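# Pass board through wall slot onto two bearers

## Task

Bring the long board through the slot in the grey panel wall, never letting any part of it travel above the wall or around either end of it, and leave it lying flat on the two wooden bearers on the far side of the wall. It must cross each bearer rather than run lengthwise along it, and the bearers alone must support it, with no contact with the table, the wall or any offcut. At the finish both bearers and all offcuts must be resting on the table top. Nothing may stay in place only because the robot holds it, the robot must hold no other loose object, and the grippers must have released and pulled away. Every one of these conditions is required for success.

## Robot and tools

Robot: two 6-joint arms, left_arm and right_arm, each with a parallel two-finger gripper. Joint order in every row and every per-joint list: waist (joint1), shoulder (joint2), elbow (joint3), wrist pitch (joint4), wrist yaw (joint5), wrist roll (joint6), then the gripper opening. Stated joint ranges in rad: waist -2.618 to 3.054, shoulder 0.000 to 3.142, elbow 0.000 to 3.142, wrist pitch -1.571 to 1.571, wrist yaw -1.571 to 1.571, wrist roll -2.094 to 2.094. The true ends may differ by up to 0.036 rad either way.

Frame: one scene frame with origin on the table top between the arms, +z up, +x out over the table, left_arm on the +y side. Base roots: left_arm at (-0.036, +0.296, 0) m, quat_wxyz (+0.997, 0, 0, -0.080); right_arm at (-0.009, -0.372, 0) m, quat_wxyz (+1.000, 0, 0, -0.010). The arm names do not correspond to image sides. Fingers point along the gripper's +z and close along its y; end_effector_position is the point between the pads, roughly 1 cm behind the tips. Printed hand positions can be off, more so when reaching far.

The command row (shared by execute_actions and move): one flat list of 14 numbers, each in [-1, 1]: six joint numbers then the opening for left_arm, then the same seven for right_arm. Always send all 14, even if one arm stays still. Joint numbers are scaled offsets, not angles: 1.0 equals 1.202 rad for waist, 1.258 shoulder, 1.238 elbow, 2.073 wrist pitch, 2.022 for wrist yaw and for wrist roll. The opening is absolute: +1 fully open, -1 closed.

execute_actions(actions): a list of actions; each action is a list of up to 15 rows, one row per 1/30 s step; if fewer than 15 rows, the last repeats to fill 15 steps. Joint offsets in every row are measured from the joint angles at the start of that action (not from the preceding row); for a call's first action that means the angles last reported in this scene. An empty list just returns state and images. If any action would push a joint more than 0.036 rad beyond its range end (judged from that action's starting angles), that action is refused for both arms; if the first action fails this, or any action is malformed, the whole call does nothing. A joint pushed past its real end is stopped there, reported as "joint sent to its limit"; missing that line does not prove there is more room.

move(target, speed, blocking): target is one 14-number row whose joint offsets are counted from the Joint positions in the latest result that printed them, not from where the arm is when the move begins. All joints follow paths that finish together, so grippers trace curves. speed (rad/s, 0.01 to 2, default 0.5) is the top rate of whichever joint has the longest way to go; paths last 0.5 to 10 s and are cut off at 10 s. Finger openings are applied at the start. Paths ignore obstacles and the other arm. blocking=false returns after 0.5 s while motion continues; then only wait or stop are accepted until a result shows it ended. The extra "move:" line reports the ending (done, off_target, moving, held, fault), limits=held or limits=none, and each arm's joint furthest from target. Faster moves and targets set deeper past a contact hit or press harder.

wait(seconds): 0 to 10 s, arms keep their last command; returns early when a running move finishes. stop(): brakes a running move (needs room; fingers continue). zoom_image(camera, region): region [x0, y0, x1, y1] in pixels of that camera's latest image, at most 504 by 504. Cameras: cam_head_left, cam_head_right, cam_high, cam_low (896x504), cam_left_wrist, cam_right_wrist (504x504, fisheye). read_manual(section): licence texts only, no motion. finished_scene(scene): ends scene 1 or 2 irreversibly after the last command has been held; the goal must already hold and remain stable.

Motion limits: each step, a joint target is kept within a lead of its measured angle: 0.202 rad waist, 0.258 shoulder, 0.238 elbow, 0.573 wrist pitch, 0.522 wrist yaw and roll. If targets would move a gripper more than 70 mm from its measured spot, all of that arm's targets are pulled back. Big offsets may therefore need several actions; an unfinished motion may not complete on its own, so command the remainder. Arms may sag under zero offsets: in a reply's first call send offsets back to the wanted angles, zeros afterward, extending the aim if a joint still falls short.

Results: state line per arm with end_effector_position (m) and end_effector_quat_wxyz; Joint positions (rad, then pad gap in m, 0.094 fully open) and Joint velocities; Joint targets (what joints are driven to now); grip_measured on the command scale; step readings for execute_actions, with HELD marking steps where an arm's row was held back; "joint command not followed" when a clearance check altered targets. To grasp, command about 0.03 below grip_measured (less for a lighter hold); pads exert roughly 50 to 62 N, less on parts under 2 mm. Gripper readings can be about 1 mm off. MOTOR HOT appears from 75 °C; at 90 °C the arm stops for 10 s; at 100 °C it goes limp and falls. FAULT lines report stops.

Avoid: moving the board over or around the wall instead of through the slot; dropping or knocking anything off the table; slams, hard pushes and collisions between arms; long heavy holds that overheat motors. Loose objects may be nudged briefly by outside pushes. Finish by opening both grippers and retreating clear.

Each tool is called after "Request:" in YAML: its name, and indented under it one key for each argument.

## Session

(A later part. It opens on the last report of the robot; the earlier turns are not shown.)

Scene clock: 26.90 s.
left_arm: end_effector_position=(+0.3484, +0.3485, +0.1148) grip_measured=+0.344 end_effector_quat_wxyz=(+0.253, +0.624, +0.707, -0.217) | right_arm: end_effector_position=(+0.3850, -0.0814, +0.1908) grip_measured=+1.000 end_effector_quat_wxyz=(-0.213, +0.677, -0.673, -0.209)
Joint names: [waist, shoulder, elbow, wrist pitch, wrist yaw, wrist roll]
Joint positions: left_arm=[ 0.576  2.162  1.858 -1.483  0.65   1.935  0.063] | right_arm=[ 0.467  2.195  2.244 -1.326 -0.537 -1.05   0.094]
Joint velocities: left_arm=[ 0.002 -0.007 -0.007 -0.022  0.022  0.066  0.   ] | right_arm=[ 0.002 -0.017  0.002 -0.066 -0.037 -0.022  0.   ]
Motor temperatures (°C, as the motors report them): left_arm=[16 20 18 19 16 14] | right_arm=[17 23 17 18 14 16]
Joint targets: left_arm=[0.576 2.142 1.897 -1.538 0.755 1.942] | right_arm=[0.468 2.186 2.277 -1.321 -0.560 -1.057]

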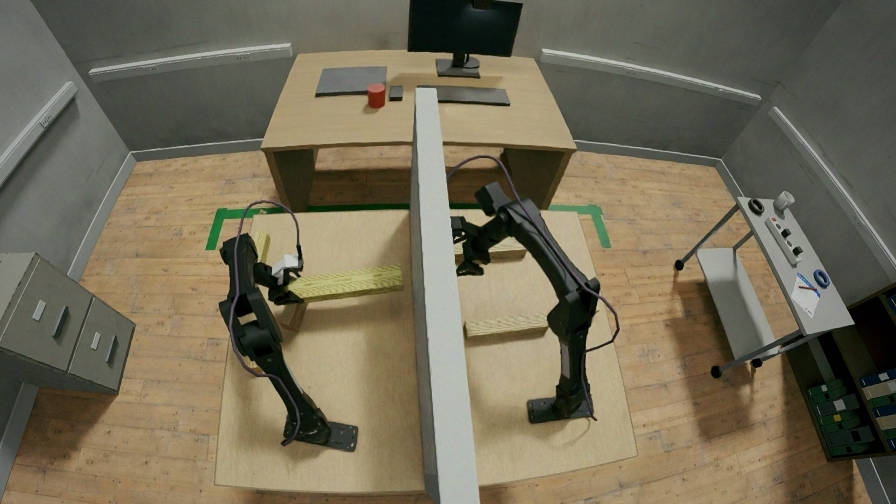

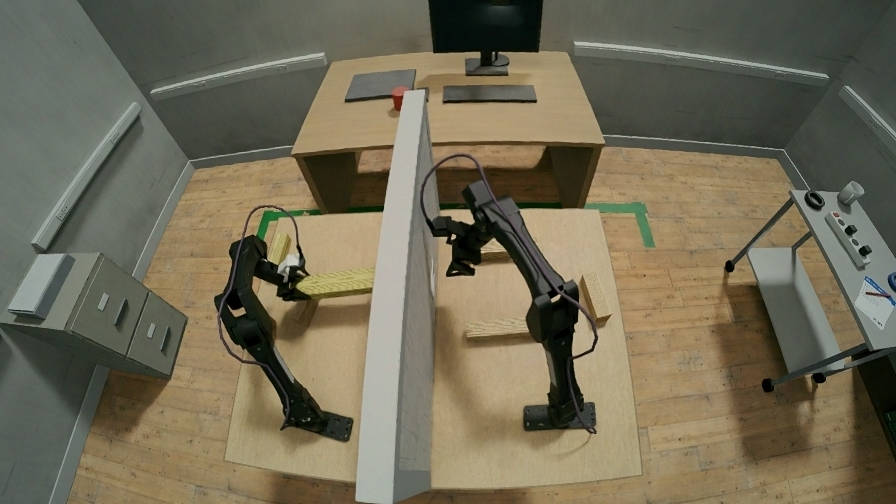

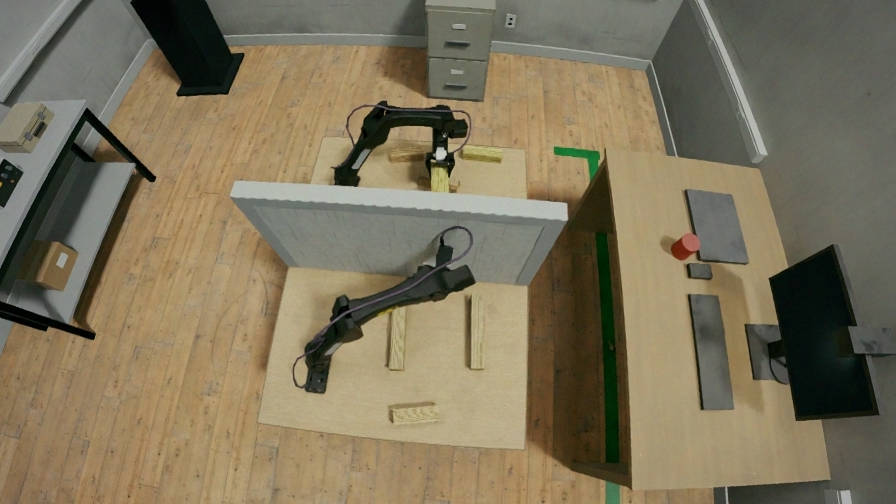

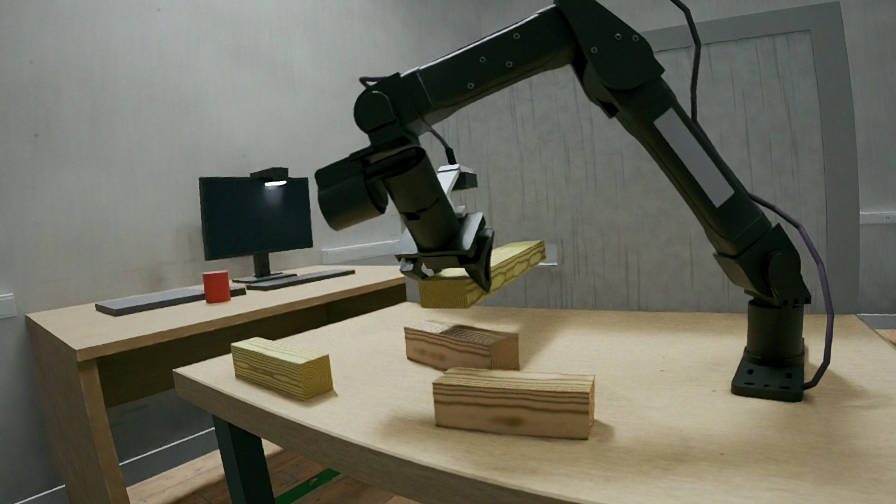

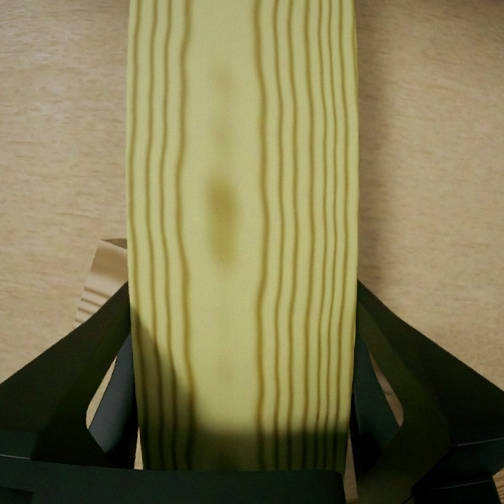

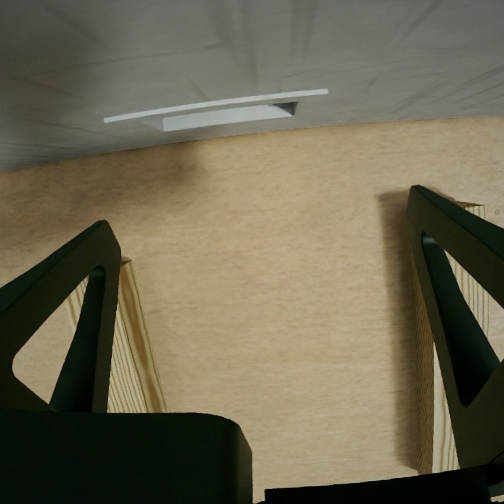

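Request:
execute_actions:
  actions:
    - [[-0.0116,-0.0421,0.03,-0.0135,0.0386,-0.0036,0.0,0.0008,-0.014,0.018,0.0024,-0.007,0,1],[-0.0147,-0.0440,0.03,-0.0122,0.0352,-0.0050,0.0,0.0008,-0.014,0.018,0.0024,-0.007,0,1],[-0.0186,-0.0464,0.03,-0.0108,0.0313,-0.0067,0.0,0.0008,-0.014,0.018,0.0024,-0.007,0,1],[-0.0231,-0.0492,0.03,-0.0094,0.0271,-0.0084,0.0,0.0008,-0.014,0.018,0.0024,-0.007,0,1],[-0.0280,-0.0521,0.03,-0.0079,0.0229,-0.0102,0.0,0.0008,-0.014,0.018,0.0024,-0.007,0,1],[-0.0328,-0.0550,0.03,-0.0064,0.0188,-0.0119,0.0,0.0008,-0.014,0.018,0.0024,-0.007,0,1],[-0.0375,-0.0578,0.03,-0.0052,0.0152,-0.0134,0.0,0.0008,-0.014,0.018,0.0024,-0.007,0,1],[-0.0416,-0.0603,0.03,-0.0041,0.0122,-0.0146,0.0,0.0008,-0.014,0.018,0.0024,-0.007,0,1],[-0.0450,-0.0624,0.03,-0.0034,0.0100,-0.0154,0.0,0.0008,-0.014,0.018,0.0024,-0.007,0,1],[-0.0475,-0.0640,0.03,-0.0030,0.0088,-0.0159,0.0,0.0008,-0.014,0.018,0.0024,-0.007,0,1],[-0.0489,-0.0650,0.03,-0.0030,0.0086,-0.0160,0.0,0.0008,-0.014,0.018,0.0024,-0.007,0,1],[-0.0490,-0.0653,0.03,-0.0033,0.0094,-0.0156,0.0,0.0008,-0.014,0.018,0.0024,-0.007,0,1],[-0.0481,-0.0650,0.03,-0.0040,0.0112,-0.0148,0.0,0.0008,-0.014,0.018,0.0024,-0.007,0,1],[-0.0501,-0.0646,0.03,-0.0044,0.0124,-0.0142,0.0,0.0008,-0.014,0.018,0.0024,-0.007,0,1],[-0.0501,-0.0646,0.03,-0.0044,0.0124,-0.0142,0.0,0.0008,-0.014,0.018,0.0024,-0.007,0,1]]

Request:
wait:
  seconds: 0.3

Request:
zoom_image:
  camera: "cam_low"
  region: [490, 230, 570, 290]

Request:
zoom_image:
  camera: "cam_low"
  region: [400, 220, 580, 330]

Request:
zoom_image:
  camera: "cam_head_left"
  region: [270, 230, 450, 330]

Scene clock: 32.77 s.
left_arm: end_effector_position=(+0.3507, +0.3348, +0.1236) grip_measured=+0.344 end_effector_quat_wxyz=(+0.234, +0.653, +0.695, -0.190) | right_arm: end_effector_position=(+0.3850, -0.0814, +0.1908) grip_measured=+1.000 end_effector_quat_wxyz=(-0.213, +0.677, -0.673, -0.208)
Joint names: [waist, shoulder, elbow, wrist pitch, wrist yaw, wrist roll]
Joint positions: left_arm=[ 0.518  2.119  1.858 -1.465  0.595  1.913  0.063] | right_arm=[ 0.467  2.195  2.244 -1.326 -0.537 -1.051  0.094]
Joint velocities: left_arm=[-0.002  0.022 -0.012 -0.007  0.007  0.007 -0.   ] | right_arm=[-0.002 -0.002  0.022  0.022 -0.037  0.022  0.   ]
Motor temperatures (°C, as the motors report them): left_arm=[16 21 18 19 16 14] | right_arm=[17 24 18 18 14 16]
Joint targets: left_arm=[0.515 2.081 1.895 -1.493 0.675 1.906] | right_arm=[0.468 2.177 2.266 -1.321 -0.551 -1.050]
Step readings (joint positions):
0: left_arm=[0.576 2.162 1.858 -1.484 0.650 1.936] | right_arm=[0.467 2.195 2.244 -1.326 -0.537 -1.051]
1: left_arm=[0.575 2.161 1.858 -1.484 0.649 1.935] | right_arm=[0.467 2.195 2.244 -1.326 -0.537 -1.051]
2: left_arm=[0.574 2.160 1.858 -1.483 0.646 1.934] | right_arm=[0.467 2.195 2.244 -1.326 -0.537 -1.051]
4: left_arm=[0.569 2.154 1.858 -1.478 0.636 1.930] | right_arm=[0.467 2.195 2.244 -1.326 -0.537 -1.051]
8: left_arm=[0.547 2.135 1.858 -1.469 0.611 1.920] | right_arm=[0.467 2.195 2.244 -1.326 -0.537 -1.051]
15: Joint positions above

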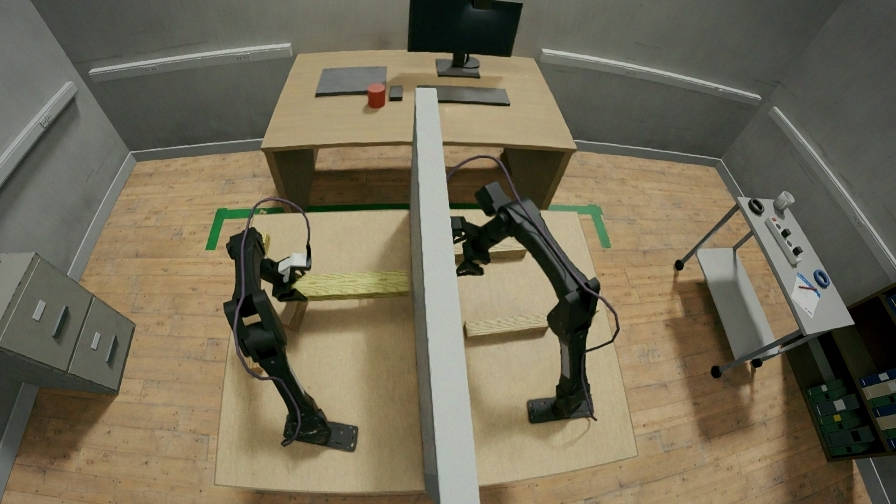

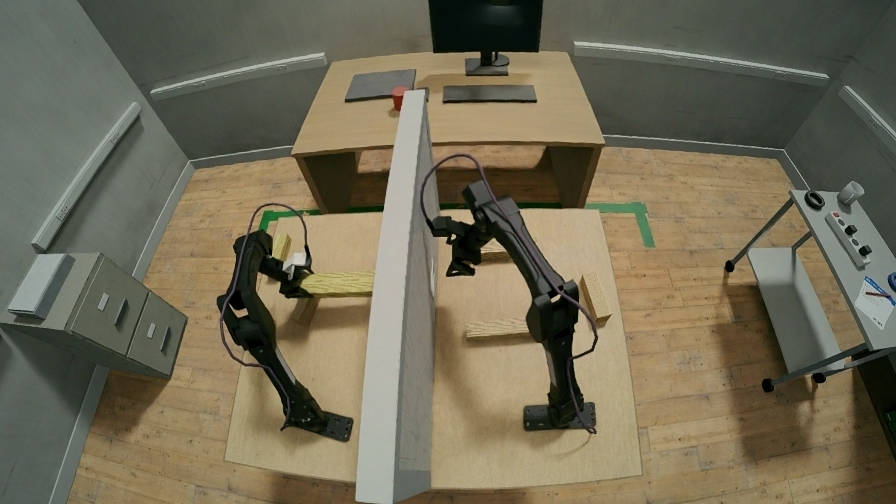

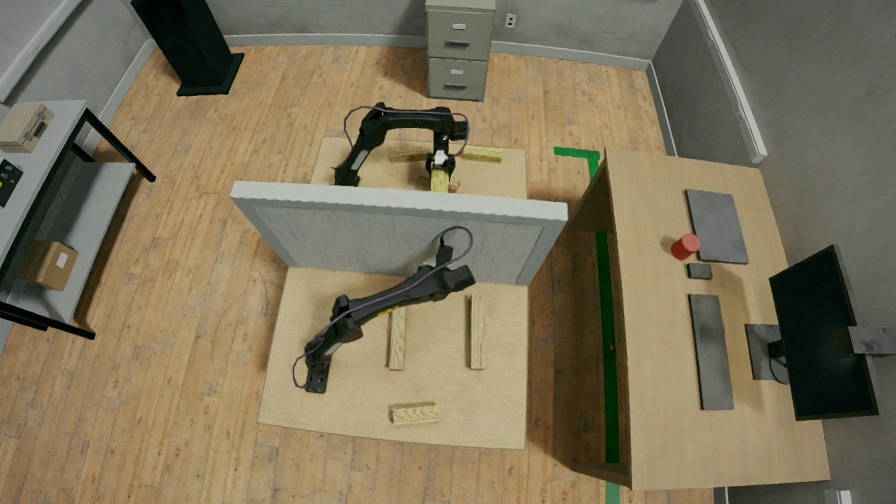

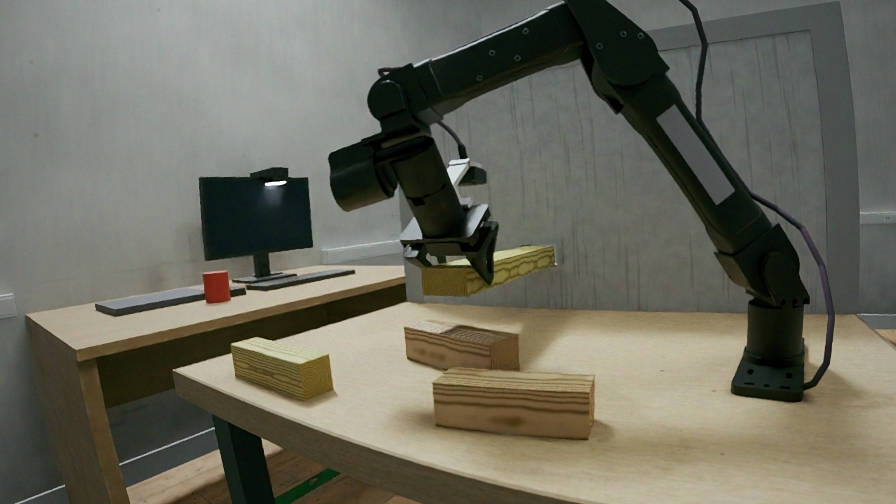

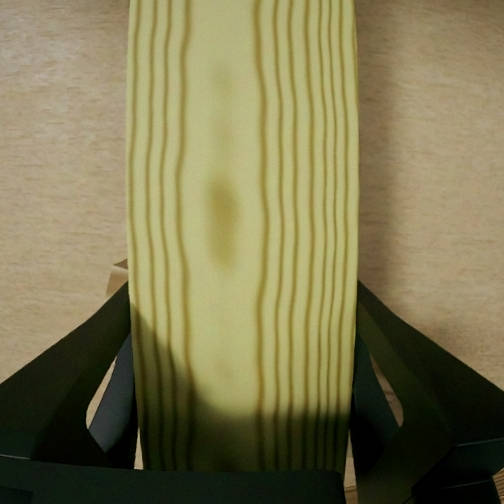

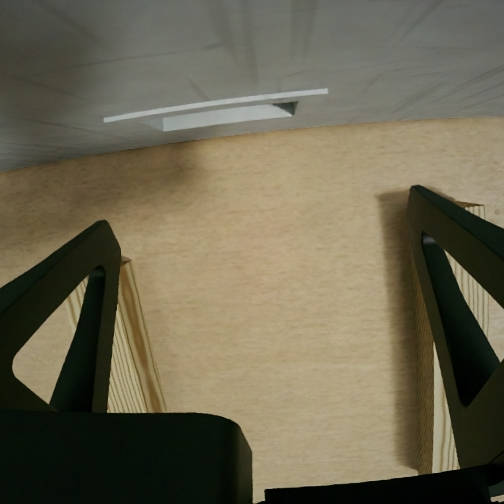

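Scene clock: 33.07 s.
left_arm: end_effector_position=(+0.3505, +0.3354, +0.1232) grip_measured=+0.344 end_effector_quat_wxyz=(+0.232, +0.653, +0.696, -0.189) | right_arm: end_effector_position=(+0.3850, -0.0814, +0.1908) grip_measured=+1.000 end_effector_quat_wxyz=(-0.213, +0.677, -0.673, -0.208)
Joint names: [waist, shoulder, elbow, wrist pitch, wrist yaw, wrist roll]
Joint positions: left_arm=[ 0.518  2.119  1.858 -1.464  0.591  1.912  0.063] | right_arm=[ 0.467  2.195  2.244 -1.326 -0.537 -1.051  0.094]
Joint velocities: left_arm=[ 0.012 -0.012  0.002  0.007  0.051  0.051 -0.   ] | right_arm=[-0.012 -0.002  0.002  0.007 -0.022  0.022  0.   ]
Motor temperatures (°C, as the motors report them): left_arm=[16 21 18 19 16 14] | right_arm=[17 24 18 18 14 16]
Joint targets: left_arm=[0.515 2.081 1.895 -1.493 0.675 1.906] | right_arm=[0.468 2.177 2.266 -1.321 -0.551 -1.050]
wait: 0.30 s; at rest by 0.27 s

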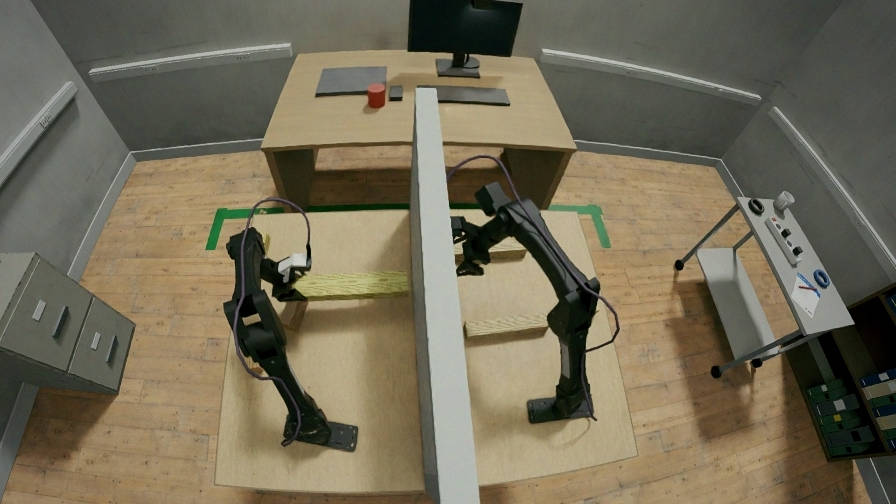

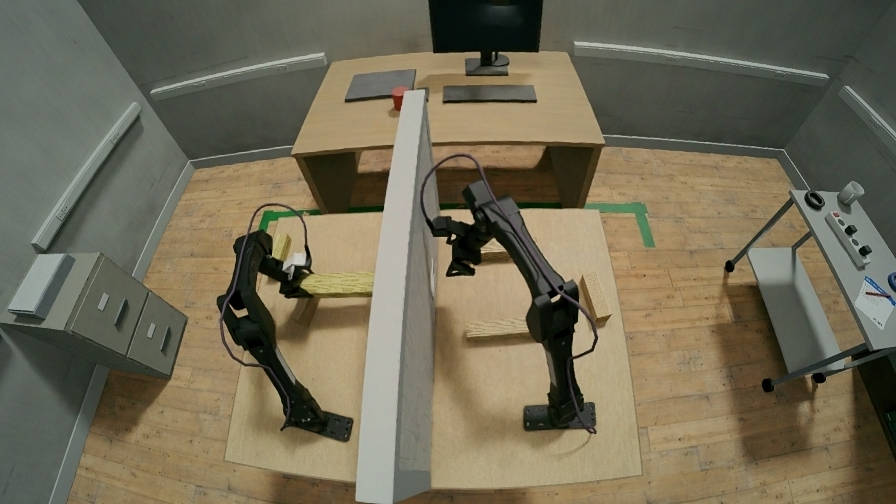

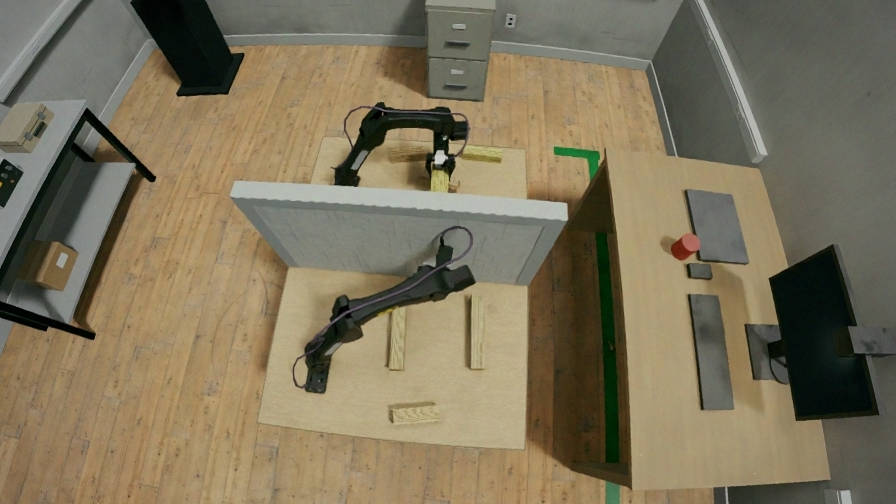

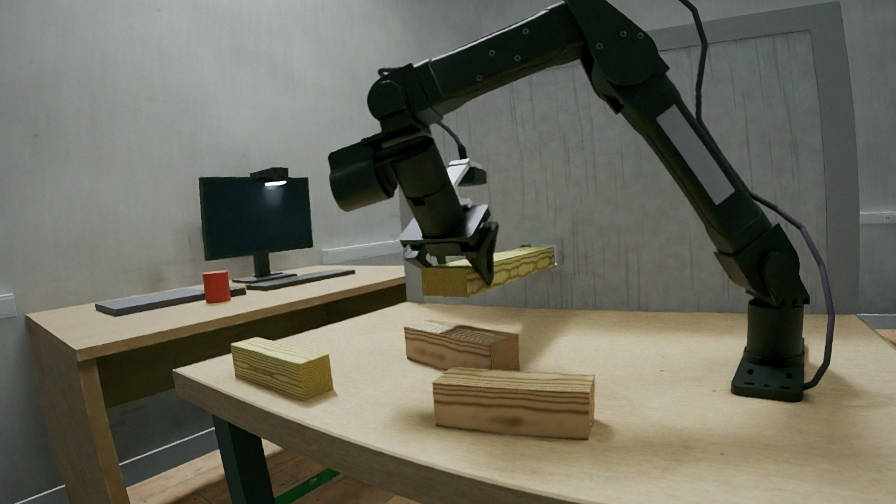

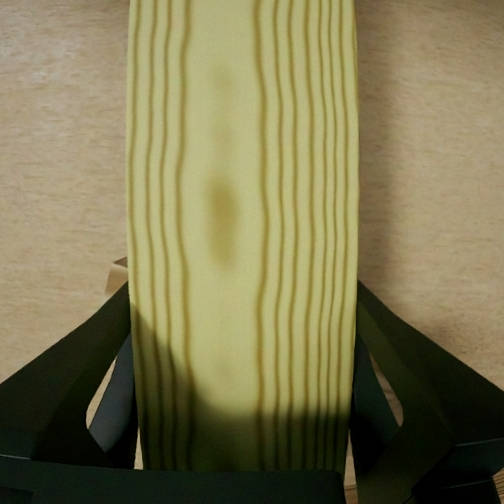

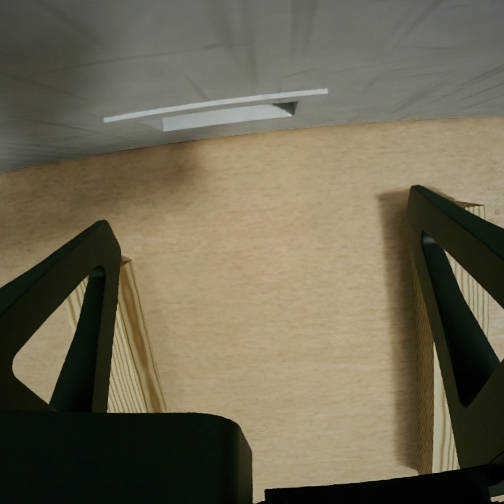

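Region (490, 230, 570, 290) of cam_low's 896x504 image, scaled by 6.300, with more detail than that image has; it fills the top 378 rows of this view, and the rest is white.

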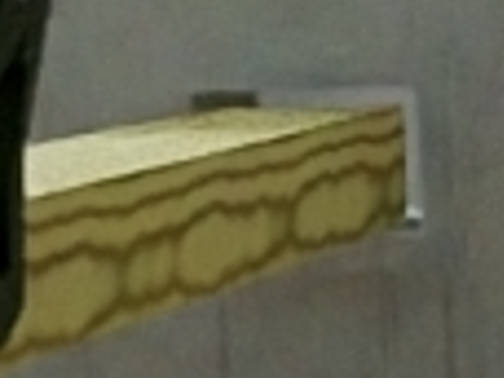

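Region (400, 220, 580, 330) of cam_low's 896x504 image, scaled by 2.800, with more detail than that image has.

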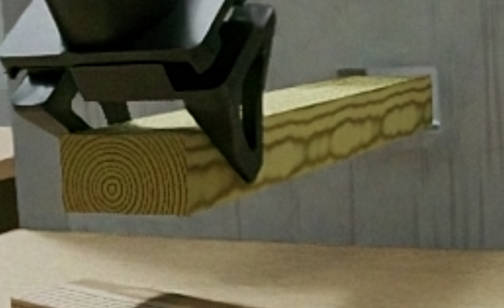

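Region (270, 230, 450, 330) of cam_head_left's 896x504 image, scaled by 2.800, with more detail than that image has.

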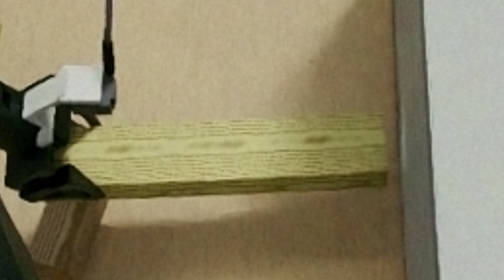

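Request:
execute_actions:
  actions: []

Scene clock: 33.60 s.
left_arm: end_effector_position=(+0.3506, +0.3355, +0.1231) grip_measured=+0.344 end_effector_quat_wxyz=(+0.232, +0.653, +0.696, -0.189) | right_arm: end_effector_position=(+0.3850, -0.0814, +0.1908) grip_measured=+1.000 end_effector_quat_wxyz=(-0.213, +0.677, -0.673, -0.208)
Joint names: [waist, shoulder, elbow, wrist pitch, wrist yaw, wrist roll]
Joint positions: left_arm=[ 0.518  2.119  1.858 -1.464  0.59   1.911  0.063] | right_arm=[ 0.467  2.195  2.244 -1.326 -0.537 -1.051  0.094]
Joint velocities: left_arm=[-0.007  0.007  0.002 -0.037 -0.022 -0.007  0.001] | right_arm=[ 0.007  0.002 -0.017  0.022 -0.022 -0.066  0.   ]
Motor temperatures (°C, as the motors report them): left_arm=[16 21 18 19 17 14] | right_arm=[17 24 18 18 14 16]
Joint targets: left_arm=[0.515 2.081 1.895 -1.493 0.675 1.906] | right_arm=[0.468 2.177 2.266 -1.321 -0.551 -1.050]

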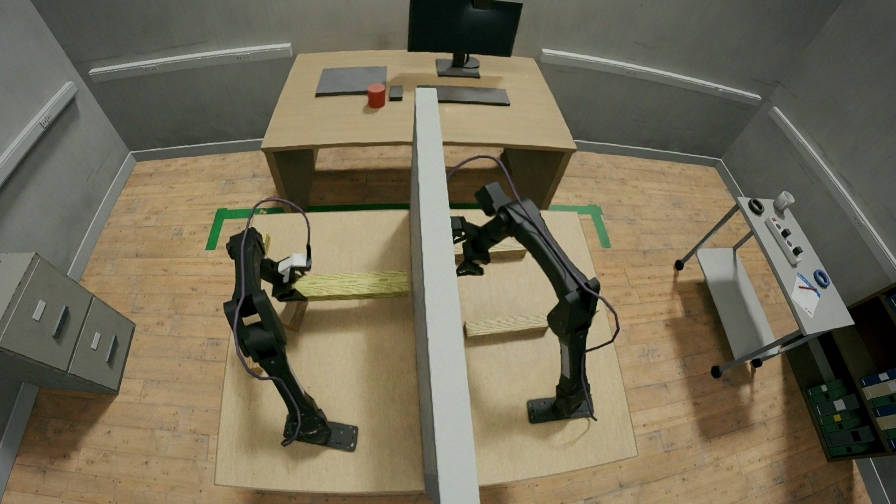

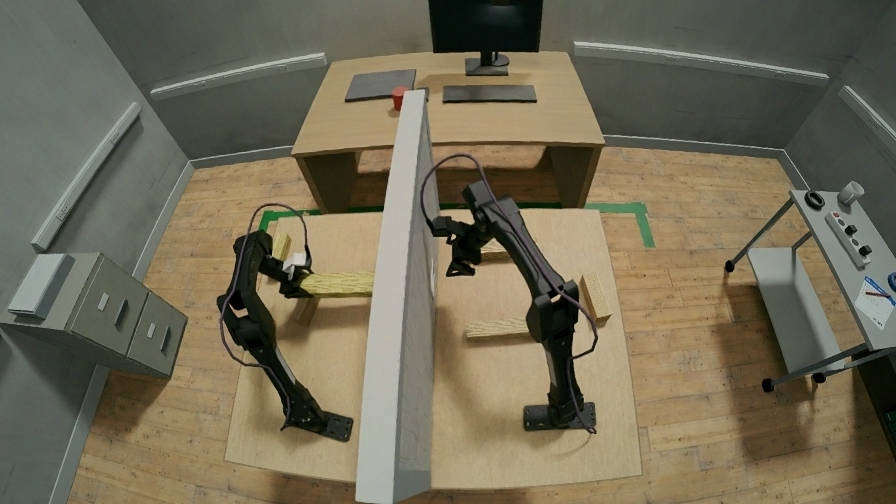

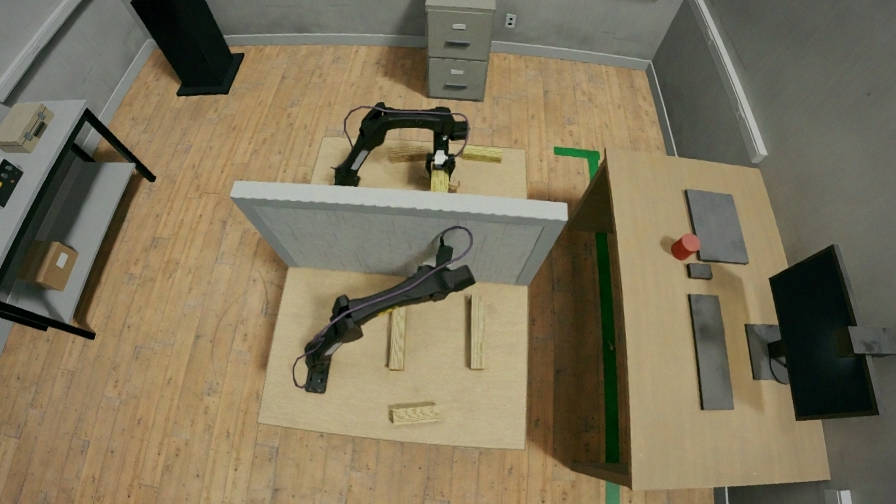

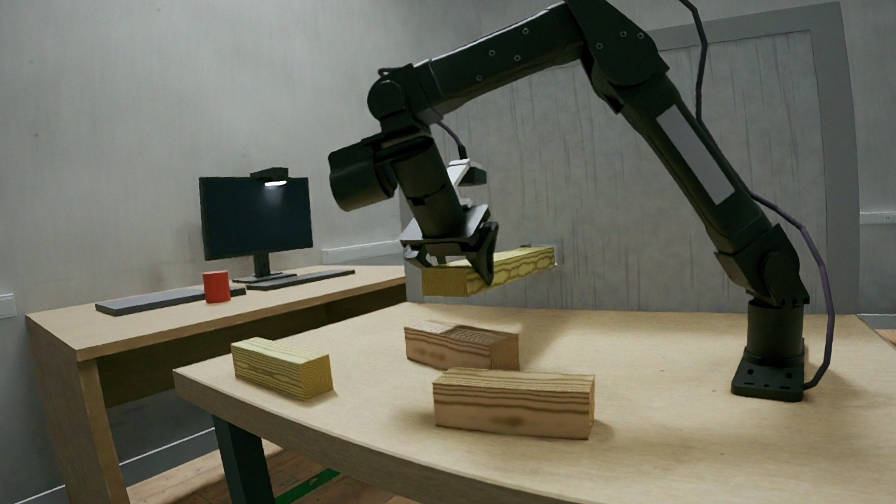

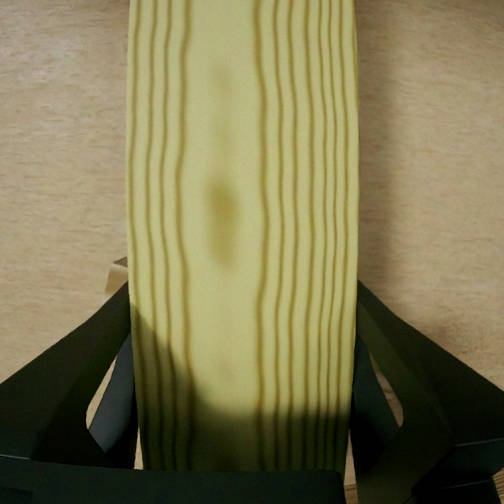

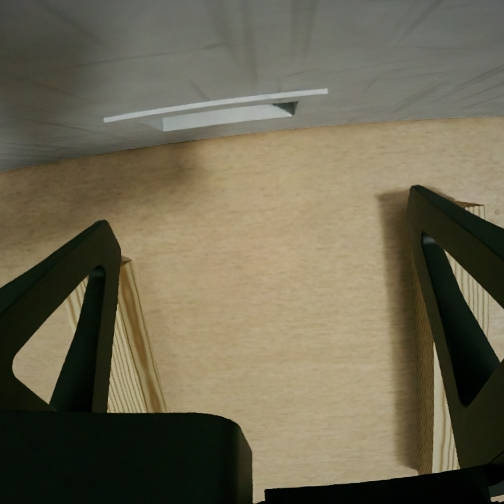

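Request:
zoom_image:
  camera: "cam_low"
  region: [490, 230, 570, 290]

Request:
zoom_image:
  camera: "cam_head_left"
  region: [340, 240, 460, 320]

Region (490, 230, 570, 290) of cam_low's 896x504 image, scaled by 6.300, with more detail than that image has; it fills the top 378 rows of this view, and the rest is white.

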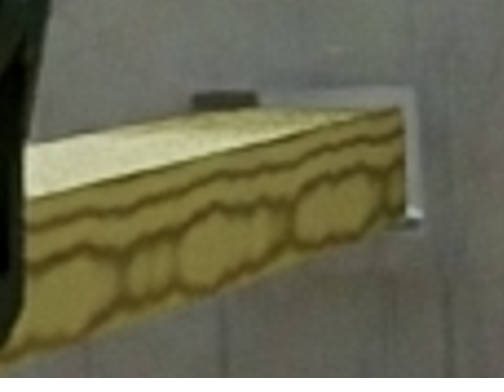

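Region (340, 240, 460, 320) of cam_head_left's 896x504 image, scaled by 4.200, with more detail than that image has.

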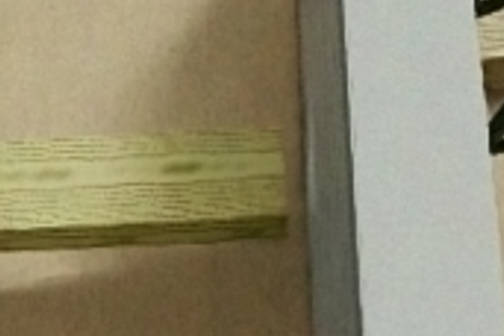

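Request:
zoom_image:
  camera: "cam_low"
  region: [530, 238, 570, 274]

Region (530, 238, 570, 274) of cam_low's 896x504 image, scaled by 12.600, with more detail than that image has; it fills the top 454 rows of this view, and the rest is white.

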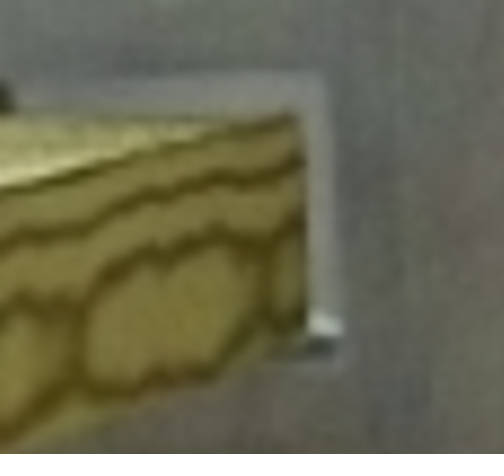

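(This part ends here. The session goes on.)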